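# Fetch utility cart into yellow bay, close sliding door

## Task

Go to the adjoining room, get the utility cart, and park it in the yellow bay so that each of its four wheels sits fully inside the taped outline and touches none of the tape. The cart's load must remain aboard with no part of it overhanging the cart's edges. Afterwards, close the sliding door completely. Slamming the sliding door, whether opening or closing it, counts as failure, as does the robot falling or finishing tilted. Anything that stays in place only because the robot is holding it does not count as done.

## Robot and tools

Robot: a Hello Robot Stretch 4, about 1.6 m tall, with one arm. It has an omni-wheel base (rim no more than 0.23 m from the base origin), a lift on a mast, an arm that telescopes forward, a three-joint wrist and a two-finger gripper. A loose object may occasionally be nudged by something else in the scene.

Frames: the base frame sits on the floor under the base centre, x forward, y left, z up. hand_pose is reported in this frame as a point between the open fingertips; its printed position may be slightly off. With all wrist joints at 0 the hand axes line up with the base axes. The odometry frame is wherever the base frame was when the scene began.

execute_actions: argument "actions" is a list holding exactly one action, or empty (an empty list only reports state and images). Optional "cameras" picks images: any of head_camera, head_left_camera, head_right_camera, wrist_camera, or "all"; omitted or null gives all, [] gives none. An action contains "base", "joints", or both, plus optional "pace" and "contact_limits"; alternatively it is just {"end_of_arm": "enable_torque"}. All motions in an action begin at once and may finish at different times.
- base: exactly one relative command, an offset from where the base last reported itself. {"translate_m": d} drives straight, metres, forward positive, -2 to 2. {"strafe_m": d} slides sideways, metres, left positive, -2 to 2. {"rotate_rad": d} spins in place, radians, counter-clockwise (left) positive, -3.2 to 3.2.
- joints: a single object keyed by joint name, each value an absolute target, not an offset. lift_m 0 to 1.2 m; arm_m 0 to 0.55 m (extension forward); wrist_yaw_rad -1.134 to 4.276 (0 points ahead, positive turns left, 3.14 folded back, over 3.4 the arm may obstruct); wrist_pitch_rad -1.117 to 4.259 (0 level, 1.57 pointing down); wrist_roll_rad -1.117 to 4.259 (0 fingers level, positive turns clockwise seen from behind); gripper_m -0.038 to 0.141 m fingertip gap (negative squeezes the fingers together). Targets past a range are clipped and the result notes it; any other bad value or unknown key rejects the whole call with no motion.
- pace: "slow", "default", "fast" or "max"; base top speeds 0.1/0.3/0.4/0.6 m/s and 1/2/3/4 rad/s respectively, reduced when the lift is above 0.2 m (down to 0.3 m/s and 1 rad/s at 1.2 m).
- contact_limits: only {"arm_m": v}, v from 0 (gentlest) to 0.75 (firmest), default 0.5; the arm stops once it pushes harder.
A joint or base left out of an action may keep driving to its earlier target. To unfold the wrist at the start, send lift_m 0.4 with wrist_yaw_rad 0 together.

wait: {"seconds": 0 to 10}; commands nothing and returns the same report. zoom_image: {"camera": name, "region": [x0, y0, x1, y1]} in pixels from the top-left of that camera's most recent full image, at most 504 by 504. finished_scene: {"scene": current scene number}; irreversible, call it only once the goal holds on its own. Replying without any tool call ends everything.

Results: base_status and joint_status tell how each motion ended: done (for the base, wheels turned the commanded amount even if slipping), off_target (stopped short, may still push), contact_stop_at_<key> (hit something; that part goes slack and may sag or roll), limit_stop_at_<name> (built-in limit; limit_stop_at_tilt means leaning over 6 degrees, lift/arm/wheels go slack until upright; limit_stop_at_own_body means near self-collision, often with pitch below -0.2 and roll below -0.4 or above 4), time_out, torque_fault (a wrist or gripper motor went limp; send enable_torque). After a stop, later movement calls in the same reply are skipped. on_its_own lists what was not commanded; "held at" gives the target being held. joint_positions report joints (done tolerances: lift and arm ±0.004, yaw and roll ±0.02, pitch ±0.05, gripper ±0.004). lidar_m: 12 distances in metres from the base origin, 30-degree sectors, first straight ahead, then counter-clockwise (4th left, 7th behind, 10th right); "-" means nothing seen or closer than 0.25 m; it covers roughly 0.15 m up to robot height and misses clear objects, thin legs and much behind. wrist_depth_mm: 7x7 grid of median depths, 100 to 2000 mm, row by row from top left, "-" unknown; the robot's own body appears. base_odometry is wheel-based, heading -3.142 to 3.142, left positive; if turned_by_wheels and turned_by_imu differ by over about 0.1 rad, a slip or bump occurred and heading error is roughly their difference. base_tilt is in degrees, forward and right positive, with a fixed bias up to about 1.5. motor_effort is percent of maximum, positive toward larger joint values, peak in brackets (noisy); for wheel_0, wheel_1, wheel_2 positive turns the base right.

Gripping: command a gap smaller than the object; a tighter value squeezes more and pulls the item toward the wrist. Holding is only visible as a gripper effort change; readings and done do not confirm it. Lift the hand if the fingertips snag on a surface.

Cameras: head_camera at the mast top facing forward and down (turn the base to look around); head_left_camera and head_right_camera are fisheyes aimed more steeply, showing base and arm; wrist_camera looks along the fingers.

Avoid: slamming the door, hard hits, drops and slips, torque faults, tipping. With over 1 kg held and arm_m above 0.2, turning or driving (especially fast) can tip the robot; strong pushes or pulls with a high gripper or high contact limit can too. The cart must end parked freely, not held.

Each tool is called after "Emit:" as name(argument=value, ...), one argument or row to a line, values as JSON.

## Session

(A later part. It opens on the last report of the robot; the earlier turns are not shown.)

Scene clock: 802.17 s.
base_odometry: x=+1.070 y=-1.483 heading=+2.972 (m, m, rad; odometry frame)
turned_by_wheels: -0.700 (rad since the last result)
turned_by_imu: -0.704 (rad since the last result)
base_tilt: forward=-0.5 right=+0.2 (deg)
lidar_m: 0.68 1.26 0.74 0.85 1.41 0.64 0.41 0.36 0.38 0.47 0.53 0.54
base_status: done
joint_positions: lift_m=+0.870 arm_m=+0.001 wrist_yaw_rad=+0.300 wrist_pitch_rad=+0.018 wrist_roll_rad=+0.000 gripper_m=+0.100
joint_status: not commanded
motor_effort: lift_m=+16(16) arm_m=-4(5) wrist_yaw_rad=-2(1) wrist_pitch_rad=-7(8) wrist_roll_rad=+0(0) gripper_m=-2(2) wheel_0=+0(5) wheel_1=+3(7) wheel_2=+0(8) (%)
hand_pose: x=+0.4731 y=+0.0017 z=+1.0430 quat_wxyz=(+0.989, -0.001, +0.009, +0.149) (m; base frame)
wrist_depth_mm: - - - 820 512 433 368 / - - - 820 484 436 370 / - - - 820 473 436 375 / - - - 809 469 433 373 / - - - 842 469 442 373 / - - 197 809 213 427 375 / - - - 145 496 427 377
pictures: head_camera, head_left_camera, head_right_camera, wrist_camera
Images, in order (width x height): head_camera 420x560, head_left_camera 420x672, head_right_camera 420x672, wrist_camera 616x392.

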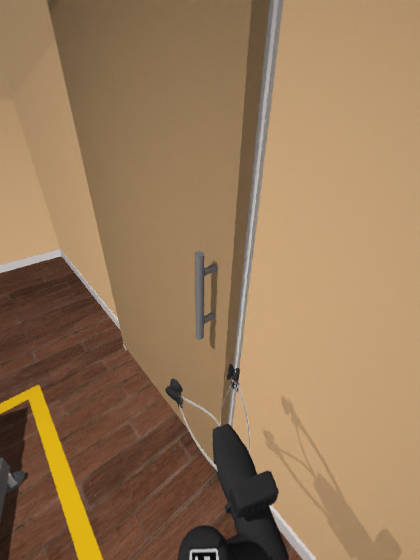

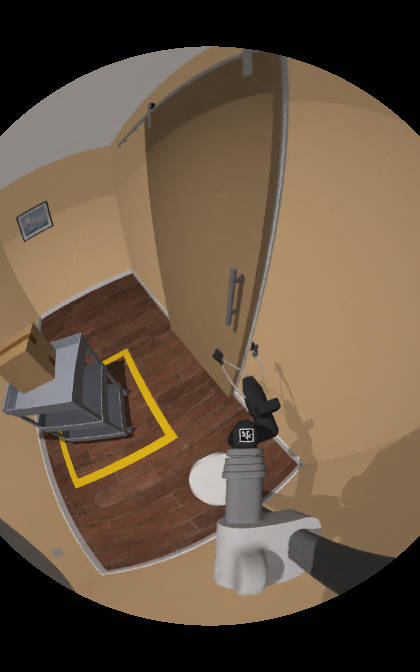

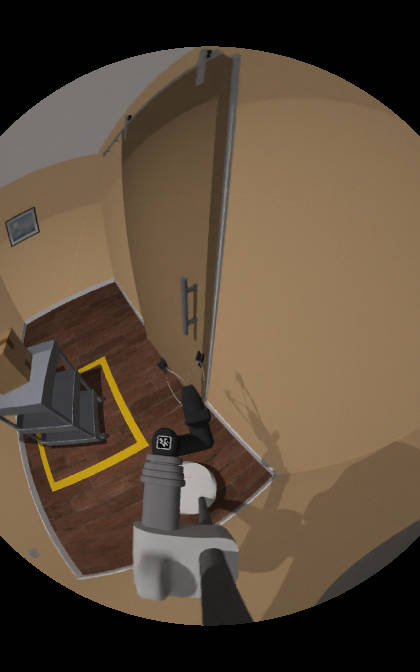

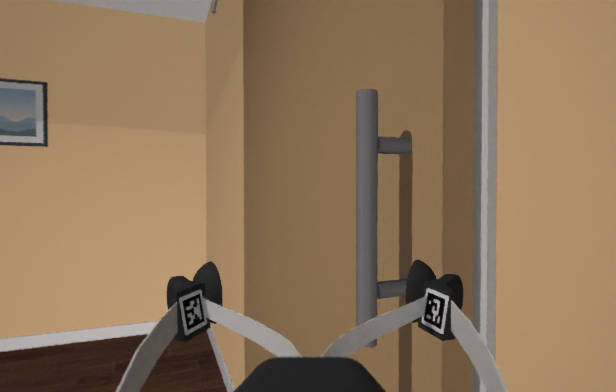

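Emit:
execute_actions(
  actions=[
    {"base":{"rotate_rad":0.7},"joints":{"wrist_yaw_rad":1.5}},
  ],
  cameras=[],
)

Emit:
execute_actions(
  actions=[
    {"base":{"strafe_m":-0.17}},
  ],
  cameras=[],
)

Emit:
execute_actions(
  actions=[
    {"base":{"translate_m":0.6},"joints":{"wrist_roll_rad":1.57,"gripper_m":0.06}},
  ],
  cameras=[],
)

Emit:
execute_actions(
  actions=[
    {"base":{"rotate_rad":1.57},"joints":{"wrist_yaw_rad":2.6},"pace":"slow"},
  ],
)

Scene clock: 833.60 s.
base_odometry: x=+1.070 y=-1.483 heading=-2.611 (m, m, rad; odometry frame)
turned_by_wheels: +0.700 (rad since the last result)
turned_by_imu: +0.703 (rad since the last result)
base_tilt: forward=-0.4 right=+0.2 (deg)
lidar_m: 1.02 0.76 1.11 1.38 0.53 0.35 0.36 0.38 0.56 0.54 0.57 0.69
base_status: done
joint_positions: lift_m=+0.870 arm_m=+0.001 wrist_yaw_rad=+1.500 wrist_pitch_rad=+0.018 wrist_roll_rad=+0.000 gripper_m=+0.100
joint_status: all done
motor_effort: lift_m=+16(16) arm_m=-4(4) wrist_yaw_rad=-2(3) wrist_pitch_rad=-8(9) wrist_roll_rad=+0(1) gripper_m=-3(0) wheel_0=+1(5) wheel_1=-2(8) wheel_2=-2(7) (%)
hand_pose: x=+0.2794 y=+0.2815 z=+1.0430 quat_wxyz=(+0.732, -0.006, +0.007, +0.682) (m; base frame)
wrist_depth_mm: 1060 1397 1397 1397 1397 1464 1464 / 1042 1397 1397 1366 1430 1464 1430 / 1060 1366 1430 1397 1430 1430 1464 / 1060 1336 1430 1430 1397 1397 1430 / 1060 1397 1464 1464 1430 1464 1430 / 1042 1366 198 1397 212 1430 904 / 1042 1464 1430 145 1464 1464 788
pictures: none
No camera images: the call's "cameras" was empty. Leave "cameras" out to get every camera's image.

Scene clock: 835.43 s.
base_odometry: x=+0.984 y=-1.336 heading=-2.611 (m, m, rad; odometry frame)
turned_by_wheels: +0.000 (rad since the last result)
turned_by_imu: +0.000 (rad since the last result)
base_tilt: forward=-0.4 right=+0.2 (deg)
lidar_m: 1.41 0.86 1.00 1.42 0.52 0.37 0.36 0.39 0.38 0.37 0.39 0.54
base_status: done
joint_positions: lift_m=+0.870 arm_m=+0.001 wrist_yaw_rad=+1.500 wrist_pitch_rad=+0.018 wrist_roll_rad=+0.000 gripper_m=+0.100
joint_status: not commanded
motor_effort: lift_m=+16(16) arm_m=-5(5) wrist_yaw_rad=-2(1) wrist_pitch_rad=-9(8) wrist_roll_rad=-1(0) gripper_m=-1(2) wheel_0=-2(7) wheel_1=-1(10) wheel_2=+0(2) (%)
hand_pose: x=+0.2794 y=+0.2815 z=+1.0430 quat_wxyz=(+0.732, -0.006, +0.007, +0.682) (m; base frame)
wrist_depth_mm: 1060 1537 1576 1537 1576 1618 1618 / 1060 1537 1537 1618 1576 1618 1618 / 1060 1576 1618 1618 1618 1618 1618 / 1060 1537 1576 1618 1661 1618 1618 / 1060 1537 1618 1576 1576 1618 1060 / 1078 1537 198 1618 213 1078 931 / 1078 1430 1618 145 1618 1618 661
pictures: none
No camera images: the call's "cameras" was empty. Leave "cameras" out to get every camera's image.

Scene clock: 838.93 s.
base_odometry: x=+0.467 y=-1.640 heading=-2.611 (m, m, rad; odometry frame)
turned_by_wheels: +0.000 (rad since the last result)
turned_by_imu: -0.003 (rad since the last result)
base_tilt: forward=-0.4 right=+0.3 (deg)
lidar_m: 1.66 0.59 0.51 0.52 1.40 1.01 0.95 0.57 0.34 0.26 0.34 0.49
base_status: done
joint_positions: lift_m=+0.870 arm_m=+0.001 wrist_yaw_rad=+1.500 wrist_pitch_rad=+0.018 wrist_roll_rad=+1.570 gripper_m=+0.060
joint_status: all done
motor_effort: lift_m=+16(16) arm_m=-4(5) wrist_yaw_rad=-2(2) wrist_pitch_rad=-7(7) wrist_roll_rad=+1(6) gripper_m=-4(2) wheel_0=-1(7) wheel_1=+0(8) wheel_2=+0(10) (%)
hand_pose: x=+0.2794 y=+0.2815 z=+1.0430 quat_wxyz=(+0.522, +0.513, +0.486, +0.477) (m; base frame)
wrist_depth_mm: 1618 1708 1618 1576 1537 1661 1499 / 1661 1661 1618 1576 640 539 382 / 1618 1618 1576 647 634 585 394 / 1618 1618 1618 654 647 580 413 / 1618 1576 1576 1576 1042 433 609 / 1576 1576 195 1576 193 445 788 / 1576 1537 1537 144 1576 452 1499
pictures: none
No camera images: the call's "cameras" was empty. Leave "cameras" out to get every camera's image.

Scene clock: 841.80 s.
base_odometry: x=+0.467 y=-1.640 heading=-1.042 (m, m, rad; odometry frame)
turned_by_wheels: +1.569 (rad since the last result)
turned_by_imu: +1.578 (rad since the last result)
base_tilt: forward=-0.3 right=+0.3 (deg)
lidar_m: 0.51 1.40 1.00 0.96 0.58 0.37 0.25 0.33 0.47 1.69 0.60 0.52
base_status: done
joint_positions: lift_m=+0.870 arm_m=+0.001 wrist_yaw_rad=+2.600 wrist_pitch_rad=+0.018 wrist_roll_rad=+1.570 gripper_m=+0.060
joint_status: all done
motor_effort: lift_m=+16(16) arm_m=-5(5) wrist_yaw_rad=-2(4) wrist_pitch_rad=-9(9) wrist_roll_rad=+1(1) gripper_m=-4(4) wheel_0=-3(6) wheel_1=-4(11) wheel_2=-2(6) (%)
hand_pose: x=-0.0303 y=+0.2236 z=+1.0430 quat_wxyz=(+0.196, +0.183, +0.683, +0.680) (m; base frame)
wrist_depth_mm: 931 931 960 946 931 917 904 / 878 866 866 866 866 866 842 / 809 788 778 768 778 778 759 / 732 715 707 715 715 691 699 / 661 654 654 661 654 654 640 / 621 615 195 609 193 609 597 / 574 559 569 145 564 559 569
pictures: head_camera, head_left_camera, head_right_camera, wrist_camera
Images, in order (width x height): head_camera 420x560, head_left_camera 420x672, head_right_camera 420x672, wrist_camera 616x392.

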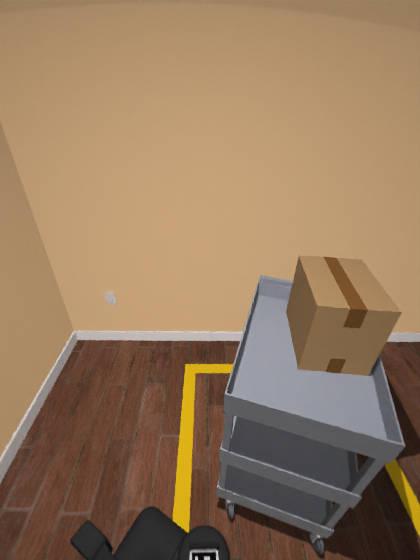

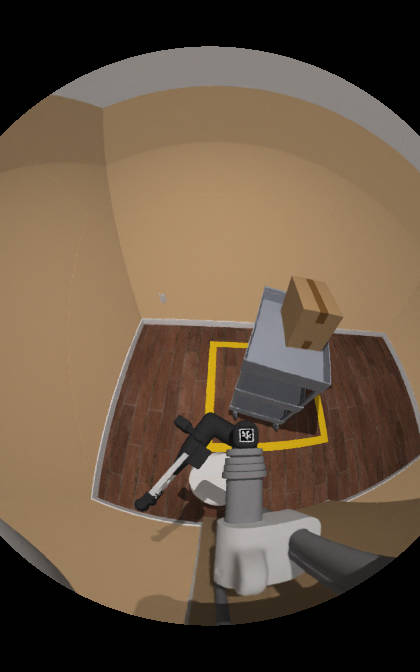

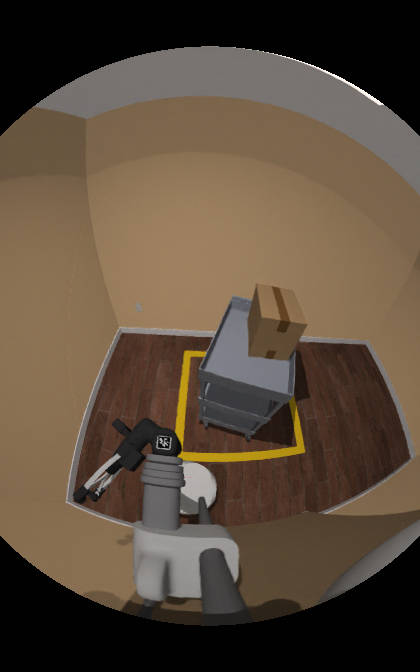

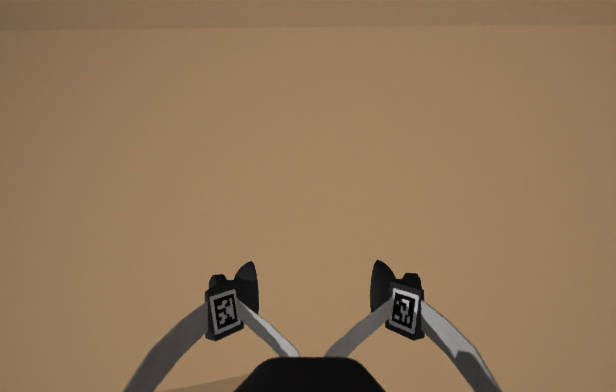

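Emit:
execute_actions(
  actions=[
    {"base":{"strafe_m":-0.2},"joints":{"lift_m":1.05,"wrist_roll_rad":0,"gripper_m":0.0}},
  ],
  cameras=[],
)

Emit:
execute_actions(
  actions=[
    {"joints":{"wrist_yaw_rad":0,"wrist_pitch_rad":1.35}},
  ],
  cameras=[],
)

Emit:
execute_actions(
  actions=[
    {"joints":{"arm_m":0.3}},
  ],
)

Scene clock: 853.67 s.
base_odometry: x=+0.294 y=-1.741 heading=-1.042 (m, m, rad; odometry frame)
turned_by_wheels: +0.000 (rad since the last result)
turned_by_imu: +0.000 (rad since the last result)
base_tilt: forward=-0.4 right=+0.3 (deg)
lidar_m: 0.47 1.62 1.19 1.13 0.57 0.34 0.32 0.34 0.48 1.68 2.23 0.46
base_status: done
joint_positions: lift_m=+1.050 arm_m=+0.001 wrist_yaw_rad=+2.600 wrist_pitch_rad=+0.018 wrist_roll_rad=+0.000 gripper_m=+0.000
joint_status: all done
motor_effort: lift_m=+22(25) arm_m=-5(5) wrist_yaw_rad=-2(1) wrist_pitch_rad=-8(5) wrist_roll_rad=-1(8) gripper_m=-6(3) wheel_0=+0(9) wheel_1=+2(8) wheel_2=+0(2) (%)
hand_pose: x=-0.0303 y=+0.2236 z=+1.2225 quat_wxyz=(+0.268, -0.009, +0.003, +0.964) (m; base frame)
wrist_depth_mm: 430 473 535 668 768 891 1008 / 430 477 525 676 768 904 1042 / 430 477 525 676 778 917 1008 / 433 473 521 683 778 904 1008 / 430 469 530 668 759 904 1008 / 430 477 452 195 750 917 1008 / 433 466 449 640 759 917 991
pictures: none
No camera images: the call's "cameras" was empty. Leave "cameras" out to get every camera's image.

Scene clock: 855.77 s.
base_odometry: x=+0.294 y=-1.741 heading=-1.042 (m, m, rad; odometry frame)
turned_by_wheels: +0.000 (rad since the last result)
turned_by_imu: -0.001 (rad since the last result)
base_tilt: forward=-0.3 right=+0.2 (deg)
lidar_m: 0.46 1.65 1.22 1.14 0.57 0.33 0.32 0.32 0.47 1.68 2.26 0.45
base_status: not commanded
joint_positions: lift_m=+1.050 arm_m=+0.001 wrist_yaw_rad=+0.000 wrist_pitch_rad=+1.350 wrist_roll_rad=+0.000 gripper_m=+0.000
joint_status: all done
motor_effort: lift_m=+22(22) arm_m=-4(5) wrist_yaw_rad=-3(10) wrist_pitch_rad=-2(3) wrist_roll_rad=+0(1) gripper_m=-6(3) wheel_0=+0(0) wheel_1=+2(2) wheel_2=+0(0) (%)
hand_pose: x=+0.2349 y=-0.0874 z=+0.9463 quat_wxyz=(+0.781, +0.000, +0.625, +0.000) (m; base frame)
wrist_depth_mm: 1397 1336 427 394 436 436 1336 / 1336 1308 778 778 421 379 1281 / 1336 1281 1118 759 759 1255 1255 / 1229 1281 1205 1205 1078 1205 1229 / 1205 1182 1182 1182 1182 1160 1160 / 1160 1138 1138 195 1118 1138 1138 / 1118 1138 904 891 1098 1098 1098
pictures: none
No camera images: the call's "cameras" was empty. Leave "cameras" out to get every camera's image.

Scene clock: 857.77 s.
base_odometry: x=+0.294 y=-1.741 heading=-1.042 (m, m, rad; odometry frame)
turned_by_wheels: +0.000 (rad since the last result)
turned_by_imu: -0.001 (rad since the last result)
base_tilt: forward=-0.4 right=+0.2 (deg)
lidar_m: 0.46 1.65 1.22 1.16 0.55 0.33 0.32 0.35 0.50 1.67 2.21 0.46
base_status: not commanded
joint_positions: lift_m=+1.050 arm_m=+0.299 wrist_yaw_rad=+0.000 wrist_pitch_rad=+1.350 wrist_roll_rad=+0.000 gripper_m=+0.000
joint_status: all done
motor_effort: lift_m=+22(22) arm_m=+6(8) wrist_yaw_rad=-3(3) wrist_pitch_rad=-1(2) wrist_roll_rad=+0(0) gripper_m=-3(8) wheel_0=+0(0) wheel_1=+2(2) wheel_2=+0(0) (%)
hand_pose: x=+0.5329 y=-0.0874 z=+0.9463 quat_wxyz=(+0.781, +0.000, +0.625, +0.000) (m; base frame)
wrist_depth_mm: 1430 1366 436 439 251 233 226 / 1308 407 424 421 314 291 279 / 1281 397 413 413 402 389 370 / 1255 397 397 397 397 392 387 / 1182 387 382 382 379 377 377 / 1138 1138 351 195 364 366 364 / 1138 1138 1098 297 332 353 349
pictures: head_camera, head_left_camera, head_right_camera, wrist_camera
Images, in order (width x height): head_camera 420x560, head_left_camera 420x672, head_right_camera 420x672, wrist_camera 616x392.

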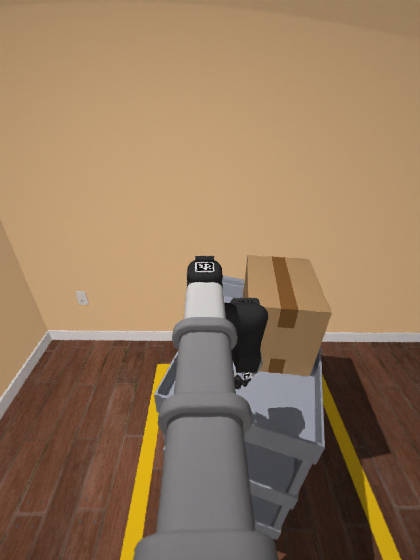

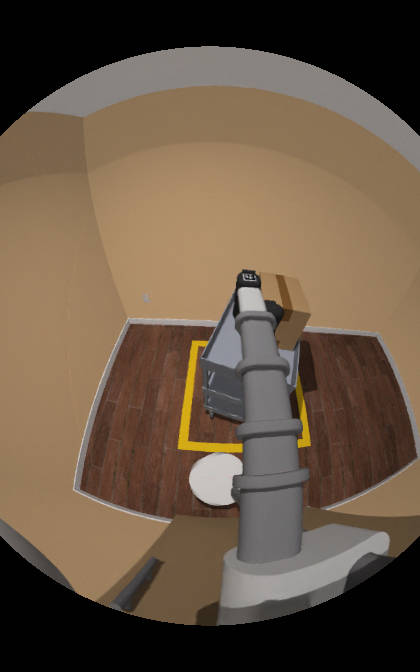

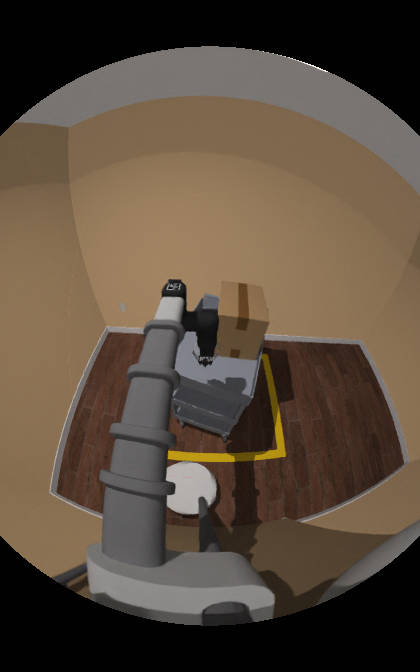

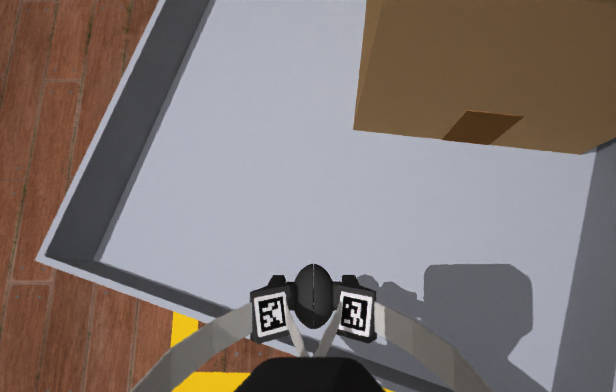

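Emit:
execute_actions(
  actions=[
    {"joints":{"lift_m":0.94},"pace":"slow"},
  ],
  cameras=["wrist_camera","head_camera"],
)

Emit:
execute_actions(
  actions=[
    {"joints":{"arm_m":0.21},"pace":"slow"},
  ],
  cameras=["wrist_camera","head_left_camera"],
)

Scene clock: 883.03 s.
base_odometry: x=+0.294 y=-1.741 heading=-1.042 (m, m, rad; odometry frame)
turned_by_wheels: +0.000 (rad since the last result)
turned_by_imu: -0.001 (rad since the last result)
base_tilt: forward=-0.3 right=+0.2 (deg)
lidar_m: 0.47 1.64 1.21 1.17 0.56 0.33 0.31 0.34 0.49 1.68 2.22 0.46
base_status: not commanded
joint_positions: lift_m=+0.940 arm_m=+0.299 wrist_yaw_rad=+0.000 wrist_pitch_rad=+1.350 wrist_roll_rad=+0.000 gripper_m=+0.000
joint_status: all done
motor_effort: lift_m=+13(21) arm_m=+6(6) wrist_yaw_rad=-3(3) wrist_pitch_rad=-1(2) wrist_roll_rad=+0(1) gripper_m=-6(8) wheel_0=+1(0) wheel_1=+2(2) wheel_2=+0(0) (%)
hand_pose: x=+0.5329 y=-0.0874 z=+0.8371 quat_wxyz=(+0.781, +0.000, +0.625, +0.000) (m; base frame)
wrist_depth_mm: 262 312 314 312 253 234 225 / 262 306 304 300 296 293 281 / 279 294 291 291 290 290 289 / 282 285 283 281 279 277 276 / 277 276 273 272 271 272 267 / 1042 242 266 195 258 262 260 / 1008 1008 191 246 253 254 253
pictures: head_camera, wrist_camera
Images, in order (width x height): head_camera 420x560, wrist_camera 616x392.

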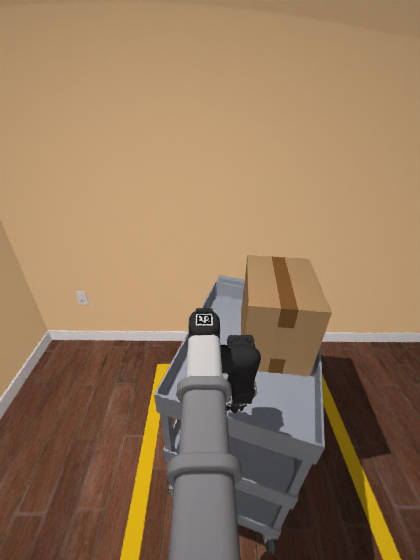

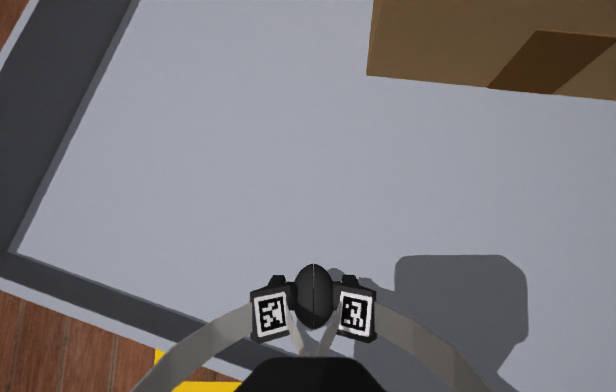

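Scene clock: 885.20 s.
base_odometry: x=+0.294 y=-1.741 heading=-1.042 (m, m, rad; odometry frame)
turned_by_wheels: +0.000 (rad since the last result)
turned_by_imu: -0.001 (rad since the last result)
base_tilt: forward=-0.4 right=+0.2 (deg)
lidar_m: 0.40 1.64 1.21 1.14 0.58 0.31 0.31 0.35 0.49 1.65 2.23 0.40
base_status: not commanded
joint_positions: lift_m=+0.940 arm_m=+0.211 wrist_yaw_rad=+0.001 wrist_pitch_rad=+1.346 wrist_roll_rad=+0.000 gripper_m=+0.000
joint_status: all done
motor_effort: lift_m=+13(13) arm_m=-7(10) wrist_yaw_rad=-5(12) wrist_pitch_rad=+11(46) wrist_roll_rad=-1(2) gripper_m=-5(8) wheel_0=-1(1) wheel_1=+1(2) wheel_2=+1(1) (%)
hand_pose: x=+0.4467 y=-0.0874 z=+0.8374 quat_wxyz=(+0.782, +0.000, +0.623, +0.000) (m; base frame)
wrist_depth_mm: 263 315 317 312 285 264 255 / 258 306 306 303 303 301 298 / 273 297 297 294 294 290 289 / 285 286 287 283 282 281 279 / 276 279 277 273 273 272 270 / 1060 1042 216 195 262 264 263 / 1008 991 1008 193 193 254 255
pictures: head_left_camera, wrist_camera
Images, in order (width x height): head_left_camera 420x672, wrist_camera 616x392.

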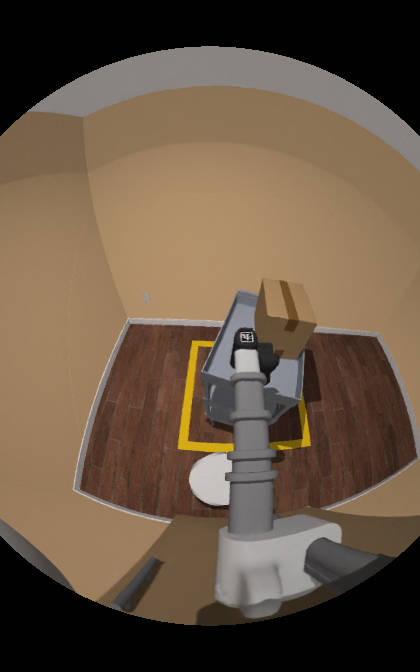

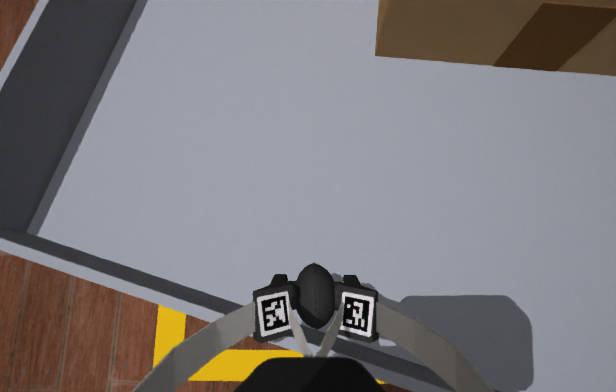

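Emit:
execute_actions(
  actions=[
    {"joints":{"lift_m":1.08,"arm_m":0.23},"pace":"slow"},
  ],
  cameras=[],
)

Emit:
execute_actions(
  actions=[
    {"joints":{"arm_m":0.0}},
  ],
)

Scene clock: 891.40 s.
base_odometry: x=+0.294 y=-1.741 heading=-1.042 (m, m, rad; odometry frame)
turned_by_wheels: +0.000 (rad since the last result)
turned_by_imu: -0.001 (rad since the last result)
base_tilt: forward=-0.3 right=+0.2 (deg)
lidar_m: 0.41 1.64 1.18 1.16 0.58 0.34 0.32 0.35 0.52 1.67 2.26 0.39
base_status: not commanded
joint_positions: lift_m=+1.080 arm_m=+0.229 wrist_yaw_rad=+0.000 wrist_pitch_rad=+1.350 wrist_roll_rad=+0.000 gripper_m=+0.000
joint_status: all done
motor_effort: lift_m=+22(24) arm_m=+6(7) wrist_yaw_rad=-3(5) wrist_pitch_rad=+0(14) wrist_roll_rad=-1(1) gripper_m=-7(5) wheel_0=-1(1) wheel_1=+1(1) wheel_2=+1(1) (%)
hand_pose: x=+0.4630 y=-0.0874 z=+0.9763 quat_wxyz=(+0.781, +0.000, +0.625, +0.000) (m; base frame)
wrist_depth_mm: 1430 1397 469 469 271 241 236 / 1366 1336 452 455 336 304 291 / 1308 439 445 442 433 410 389 / 1308 421 433 430 421 424 415 / 1229 415 418 415 407 413 407 / 1229 1182 373 196 394 397 389 / 1138 1160 1118 324 329 379 366
pictures: none
No camera images: the call's "cameras" was empty. Leave "cameras" out to get every camera's image.

Scene clock: 893.20 s.
base_odometry: x=+0.294 y=-1.741 heading=-1.042 (m, m, rad; odometry frame)
turned_by_wheels: +0.000 (rad since the last result)
turned_by_imu: -0.001 (rad since the last result)
base_tilt: forward=-0.3 right=+0.2 (deg)
lidar_m: 0.41 1.67 1.21 1.14 0.57 0.34 0.31 0.35 0.48 1.69 2.25 0.41
base_status: not commanded
joint_positions: lift_m=+1.080 arm_m=+0.001 wrist_yaw_rad=+0.000 wrist_pitch_rad=+1.351 wrist_roll_rad=+0.000 gripper_m=+0.000
joint_status: all done
motor_effort: lift_m=+22(22) arm_m=-6(6) wrist_yaw_rad=-2(3) wrist_pitch_rad=-2(2) wrist_roll_rad=-1(1) gripper_m=-6(5) wheel_0=-1(1) wheel_1=+1(1) wheel_2=+1(1) (%)
hand_pose: x=+0.2350 y=-0.0874 z=+0.9763 quat_wxyz=(+0.781, +0.000, +0.625, +0.000) (m; base frame)
wrist_depth_mm: 1397 449 477 477 473 469 462 / 1336 1366 439 452 452 449 449 / 1336 1308 809 778 424 418 1281 / 1255 1255 1255 1078 750 1229 1229 / 1205 1229 1229 1229 1205 1182 1182 / 1205 1182 1182 196 1182 1160 1160 / 1182 1138 946 931 1118 1138 1118
pictures: head_camera, head_left_camera, head_right_camera, wrist_camera
Images, in order (width x height): head_camera 420x560, head_left_camera 420x672, head_right_camera 420x672, wrist_camera 616x392.

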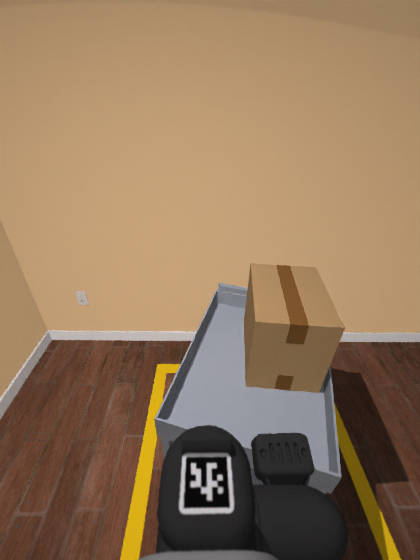

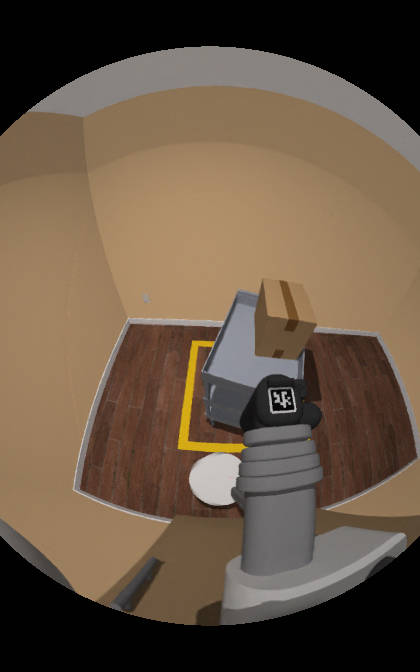

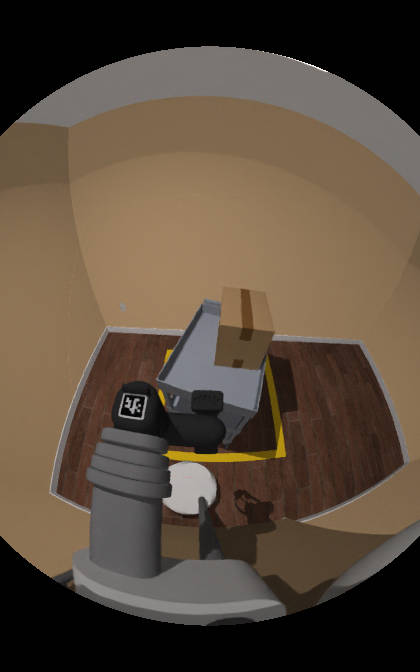

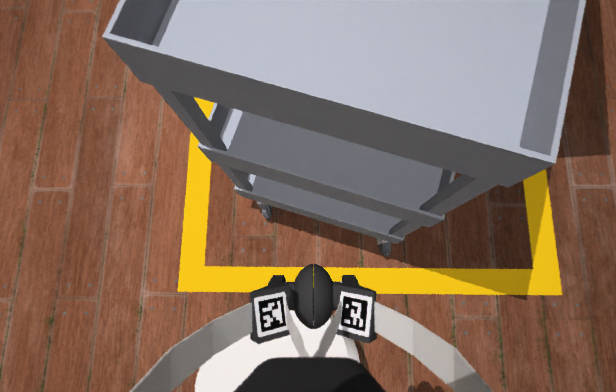

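Emit:
execute_actions(
  actions=[
    {"base":{"strafe_m":0.65}},
  ],
  cameras=[],
)

Emit:
execute_actions(
  actions=[
    {"base":{"translate_m":0.75}},
  ],
  cameras=[],
)

Emit:
execute_actions(
  actions=[
    {"base":{"rotate_rad":-1.4},"joints":{"wrist_pitch_rad":0.7,"lift_m":0.5,"wrist_yaw_rad":0.3}},
  ],
)

Scene clock: 906.23 s.
base_odometry: x=+0.855 y=-1.413 heading=-1.042 (m, m, rad; odometry frame)
turned_by_wheels: +0.000 (rad since the last result)
turned_by_imu: -0.005 (rad since the last result)
base_tilt: forward=-0.4 right=+0.1 (deg)
lidar_m: 1.58 0.76 0.54 0.50 0.55 0.42 0.36 0.41 0.49 1.36 0.70 0.75
base_status: done
joint_positions: lift_m=+1.080 arm_m=+0.001 wrist_yaw_rad=+0.000 wrist_pitch_rad=+1.351 wrist_roll_rad=+0.000 gripper_m=+0.000
joint_status: not commanded
motor_effort: lift_m=+21(22) arm_m=-6(6) wrist_yaw_rad=-2(1) wrist_pitch_rad=-3(5) wrist_roll_rad=-1(0) gripper_m=-7(5) wheel_0=+0(8) wheel_1=-1(10) wheel_2=+0(1) (%)
hand_pose: x=+0.2350 y=-0.0874 z=+0.9764 quat_wxyz=(+0.781, +0.000, +0.625, +0.000) (m; base frame)
wrist_depth_mm: 917 1308 1397 1397 1430 1397 842 / 891 1281 1336 1366 1336 1397 798 / 904 1281 1308 1281 1308 1138 750 / 891 1281 1255 1255 1255 1255 1078 / 931 1229 1205 1205 1205 1205 1182 / 917 1182 1182 195 1182 1182 1160 / 917 1160 917 946 1118 1138 1138
pictures: none
No camera images: the call's "cameras" was empty. Leave "cameras" out to get every camera's image.

Scene clock: 910.23 s.
base_odometry: x=+1.234 y=-2.060 heading=-1.042 (m, m, rad; odometry frame)
turned_by_wheels: +0.000 (rad since the last result)
turned_by_imu: -0.003 (rad since the last result)
base_tilt: forward=-0.4 right=+0.2 (deg)
lidar_m: 0.83 0.75 0.54 0.50 0.53 0.77 1.10 1.11 0.55 0.55 0.66 0.89
base_status: done
joint_positions: lift_m=+1.080 arm_m=+0.001 wrist_yaw_rad=+0.000 wrist_pitch_rad=+1.351 wrist_roll_rad=+0.000 gripper_m=+0.000
joint_status: not commanded
motor_effort: lift_m=+21(21) arm_m=-6(6) wrist_yaw_rad=-2(2) wrist_pitch_rad=-3(1) wrist_roll_rad=-1(1) gripper_m=-4(6) wheel_0=+0(5) wheel_1=+2(8) wheel_2=+0(11) (%)
hand_pose: x=+0.2349 y=-0.0874 z=+0.9764 quat_wxyz=(+0.781, +0.000, +0.625, +0.000) (m; base frame)
wrist_depth_mm: 891 976 991 976 976 960 976 / 917 1182 1205 1255 1255 1229 1229 / 904 1308 1281 1308 1281 1308 1255 / 917 1281 1255 1205 1229 1255 1229 / 891 1229 1229 1205 1229 1182 1229 / 917 1182 1182 195 1138 1160 1042 / 904 1138 931 946 1118 1138 991
pictures: none
No camera images: the call's "cameras" was empty. Leave "cameras" out to get every camera's image.

Scene clock: 913.47 s.
base_odometry: x=+1.234 y=-2.060 heading=-2.442 (m, m, rad; odometry frame)
turned_by_wheels: -1.400 (rad since the last result)
turned_by_imu: -1.409 (rad since the last result)
base_tilt: forward=-0.4 right=+0.2 (deg)
lidar_m: 0.56 0.74 0.84 0.84 0.64 0.51 0.50 0.59 0.95 1.10 1.20 0.55
base_status: done
joint_positions: lift_m=+0.500 arm_m=+0.001 wrist_yaw_rad=+0.300 wrist_pitch_rad=+0.702 wrist_roll_rad=+0.000 gripper_m=+0.000
joint_status: all done
motor_effort: lift_m=+14(21) arm_m=-6(6) wrist_yaw_rad=-2(3) wrist_pitch_rad=-6(7) wrist_roll_rad=-1(1) gripper_m=-5(6) wheel_0=+2(5) wheel_1=+3(9) wheel_2=+0(7) (%)
hand_pose: x=+0.4081 y=-0.0184 z=+0.4922 quat_wxyz=(+0.928, -0.051, +0.340, +0.140) (m; base frame)
wrist_depth_mm: 798 991 1118 564 661 661 609 / 842 1060 1281 439 373 488 488 / 891 1078 1229 1255 392 319 282 / 904 1060 1078 798 842 349 298 / 891 904 946 715 707 707 691 / 798 809 798 195 535 621 609 / 715 707 676 723 668 535 549
pictures: head_camera, head_left_camera, head_right_camera, wrist_camera
Images, in order (width x height): head_camera 420x560, head_left_camera 420x672, head_right_camera 420x672, wrist_camera 616x392.

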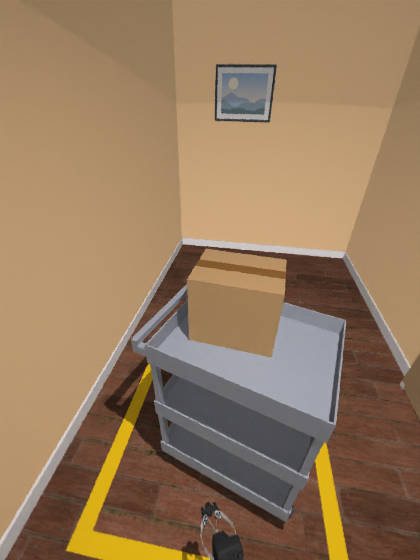

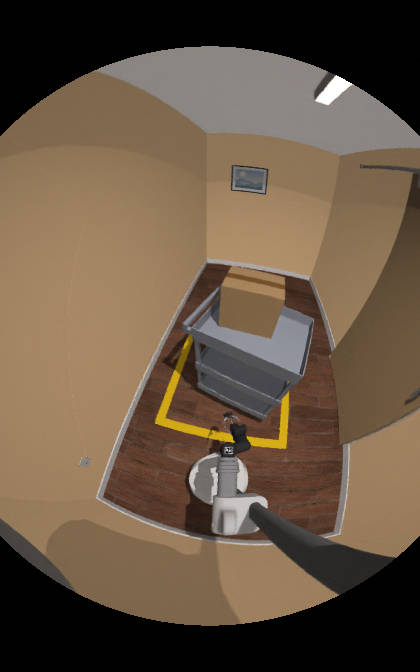

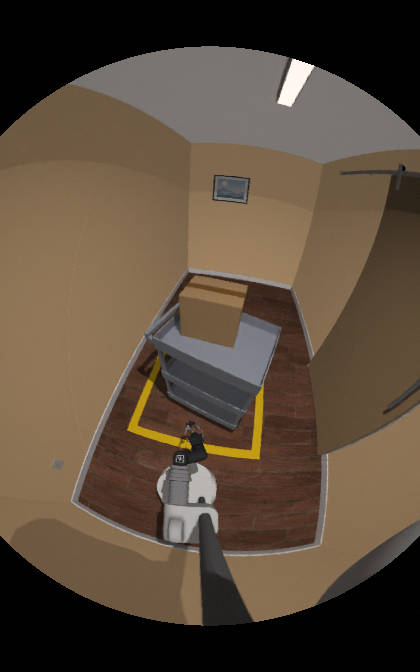

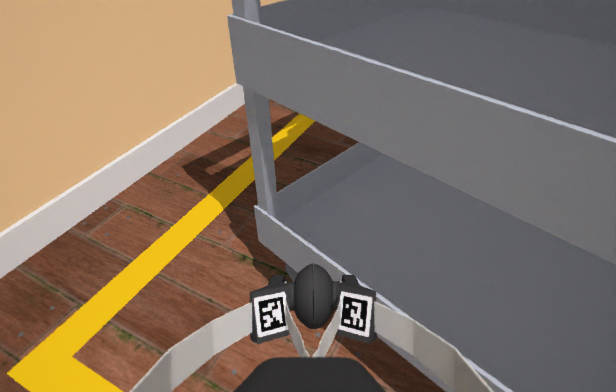

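Emit:
execute_actions(
  actions=[
    {"joints":{"wrist_pitch_rad":0.25,"lift_m":0.2,"wrist_yaw_rad":0.2}},
  ],
  cameras=["wrist_camera"],
)

Scene clock: 921.67 s.
base_odometry: x=+1.234 y=-2.060 heading=-2.442 (m, m, rad; odometry frame)
turned_by_wheels: +0.000 (rad since the last result)
turned_by_imu: -0.002 (rad since the last result)
base_tilt: forward=-0.3 right=+0.2 (deg)
lidar_m: 0.54 0.77 0.85 0.83 0.64 0.51 0.49 0.57 0.96 1.10 1.16 0.54
base_status: not commanded
joint_positions: lift_m=+0.200 arm_m=+0.001 wrist_yaw_rad=+0.200 wrist_pitch_rad=+0.253 wrist_roll_rad=+0.000 gripper_m=+0.000
joint_status: all done
motor_effort: lift_m=+13(14) arm_m=-6(5) wrist_yaw_rad=-3(1) wrist_pitch_rad=-8(12) wrist_roll_rad=-1(1) gripper_m=-5(8) wheel_0=+2(2) wheel_1=+3(3) wheel_2=+1(0) (%)
hand_pose: x=+0.4630 y=-0.0301 z=+0.3064 quat_wxyz=(+0.987, -0.012, +0.125, +0.099) (m; base frame)
wrist_depth_mm: 866 1138 449 366 309 276 250 / 866 1098 564 1921 - - - / 878 1138 1397 - - - - / 917 1098 1366 1708 878 1708 1708 / 917 1042 609 707 699 707 640 / 809 809 544 195 347 504 508 / 640 634 580 410 364 309 397
pictures: wrist_camera
Images, in order (width x height): wrist_camera 616x392.

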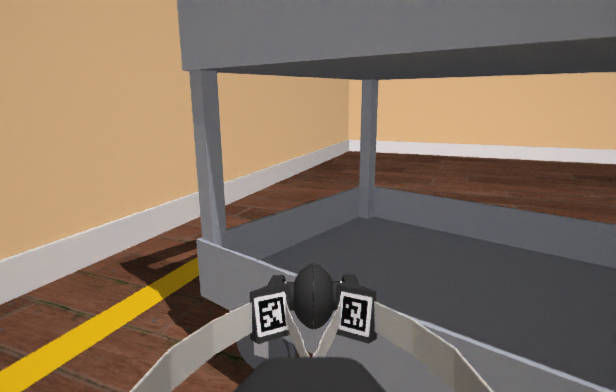

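Emit:
execute_actions(
  actions=[
    {"joints":{"wrist_pitch_rad":-0.05,"lift_m":0.0,"wrist_yaw_rad":0.1,"gripper_m":0.14}},
  ],
  cameras=["wrist_camera"],
)

Scene clock: 929.27 s.
base_odometry: x=+1.234 y=-2.060 heading=-2.442 (m, m, rad; odometry frame)
turned_by_wheels: +0.000 (rad since the last result)
turned_by_imu: -0.002 (rad since the last result)
base_tilt: forward=-0.4 right=+0.2 (deg)
lidar_m: 0.58 0.75 0.84 0.84 0.65 0.52 0.50 0.59 0.96 1.09 1.17 0.53
base_status: not commanded
joint_positions: lift_m=+0.080 arm_m=+0.001 wrist_yaw_rad=+0.100 wrist_pitch_rad=-0.047 wrist_roll_rad=+0.000 gripper_m=+0.140
joint_status: lift_m limit_stop_at_own_body (moved -0.121 of -0.200); the others done
on_its_own: lift_m is slack since a limit_stop_at_own_body (your +0.000 is given up); arm_m is slack since a limit_stop_at_own_body
motor_effort: lift_m=+18(19) arm_m=+0(6) wrist_yaw_rad=-3(3) wrist_pitch_rad=-8(12) wrist_roll_rad=-1(0) gripper_m=-1(9) wheel_0=+2(3) wheel_1=+3(3) wheel_2=+0(0) (%)
hand_pose: x=+0.4674 y=-0.0582 z=+0.2717 quat_wxyz=(+0.998, +0.001, -0.024, +0.050) (m; base frame)
wrist_depth_mm: 991 1160 559 392 342 307 283 / 991 1182 473 410 399 394 394 / 960 1182 1576 699 683 691 - / 976 1160 1863 - - - - / 991 1182 1808 - - - - / 976 208 439 715 715 198 634 / 831 723 459 144 322 291 273
pictures: wrist_camera
Images, in order (width x height): wrist_camera 616x392.

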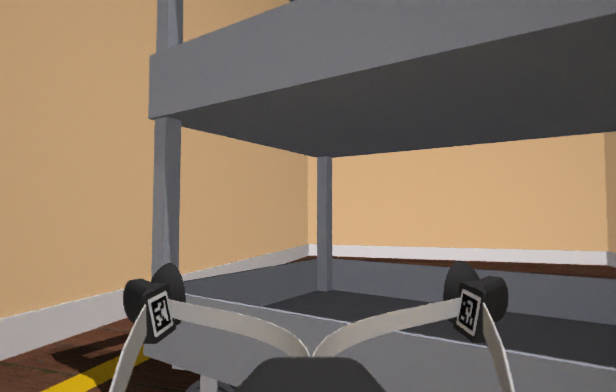

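Emit:
execute_actions(
  actions=[
    {"base":{"rotate_rad":-0.17},"joints":{"wrist_pitch_rad":0.15,"lift_m":0.15,"wrist_yaw_rad":0.0}},
  ],
  cameras=[],
)

Emit:
execute_actions(
  actions=[
    {"base":{"strafe_m":0.5}},
  ],
  cameras=["wrist_camera","head_camera"],
)

Scene clock: 939.60 s.
base_odometry: x=+1.234 y=-2.060 heading=-2.611 (m, m, rad; odometry frame)
turned_by_wheels: -0.170 (rad since the last result)
turned_by_imu: -0.172 (rad since the last result)
base_tilt: forward=-0.5 right=+0.2 (deg)
lidar_m: 0.54 0.65 0.88 0.82 0.76 0.53 0.50 0.54 0.77 1.13 1.11 0.55
base_status: done
joint_positions: lift_m=+0.150 arm_m=+0.001 wrist_yaw_rad=+0.000 wrist_pitch_rad=+0.152 wrist_roll_rad=+0.000 gripper_m=+0.140
joint_status: all done
on_its_own: arm_m is slack since a limit_stop_at_own_body
motor_effort: lift_m=+22(25) arm_m=+0(0) wrist_yaw_rad=-2(8) wrist_pitch_rad=-4(8) wrist_roll_rad=+0(1) gripper_m=-1(4) wheel_0=+1(6) wheel_1=+3(9) wheel_2=+0(7) (%)
hand_pose: x=+0.4571 y=-0.0874 z=+0.2842 quat_wxyz=(+0.997, +0.000, +0.076, +0.000) (m; base frame)
wrist_depth_mm: 402 366 340 315 297 278 1464 / 559 564 559 559 574 477 1499 / 1430 - - - - 691 1537 / 1366 1863 - - - 1921 1576 / 574 699 788 768 759 591 1281 / 459 207 377 517 525 200 866 / 597 436 392 145 329 307 634
pictures: none
No camera images: the call's "cameras" was empty. Leave "cameras" out to get every camera's image.

Scene clock: 942.60 s.
base_odometry: x=+1.487 y=-2.492 heading=-2.611 (m, m, rad; odometry frame)
turned_by_wheels: +0.000 (rad since the last result)
turned_by_imu: -0.003 (rad since the last result)
base_tilt: forward=-0.4 right=+0.2 (deg)
lidar_m: 0.69 0.49 0.35 0.33 0.34 0.51 0.51 0.55 0.77 1.60 0.79 0.69
base_status: done
joint_positions: lift_m=+0.150 arm_m=+0.001 wrist_yaw_rad=+0.000 wrist_pitch_rad=+0.152 wrist_roll_rad=+0.000 gripper_m=+0.140
joint_status: not commanded
on_its_own: arm_m is slack since a limit_stop_at_own_body
motor_effort: lift_m=+21(22) arm_m=+0(0) wrist_yaw_rad=-2(2) wrist_pitch_rad=-8(7) wrist_roll_rad=-1(0) gripper_m=+3(1) wheel_0=+2(9) wheel_1=-1(7) wheel_2=+0(1) (%)
hand_pose: x=+0.4571 y=-0.0874 z=+0.2843 quat_wxyz=(+0.997, +0.000, +0.076, +0.000) (m; base frame)
wrist_depth_mm: 647 960 1756 - 433 407 387 / 661 946 1808 - 723 564 585 / 654 976 1863 - - - - / 661 976 1863 - 1808 - - / 654 917 1308 1308 842 778 768 / 647 208 768 878 469 199 421 / 609 627 654 145 564 512 521
pictures: head_camera, wrist_camera
Images, in order (width x height): head_camera 420x560, wrist_camera 616x392.

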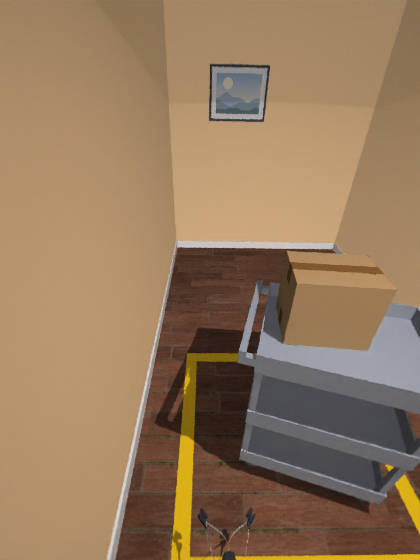

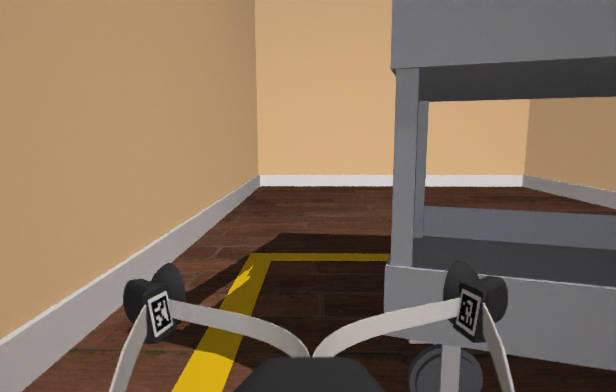

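Emit:
finished_scene(
  scene=1,
)

The scene is finished: the task was done.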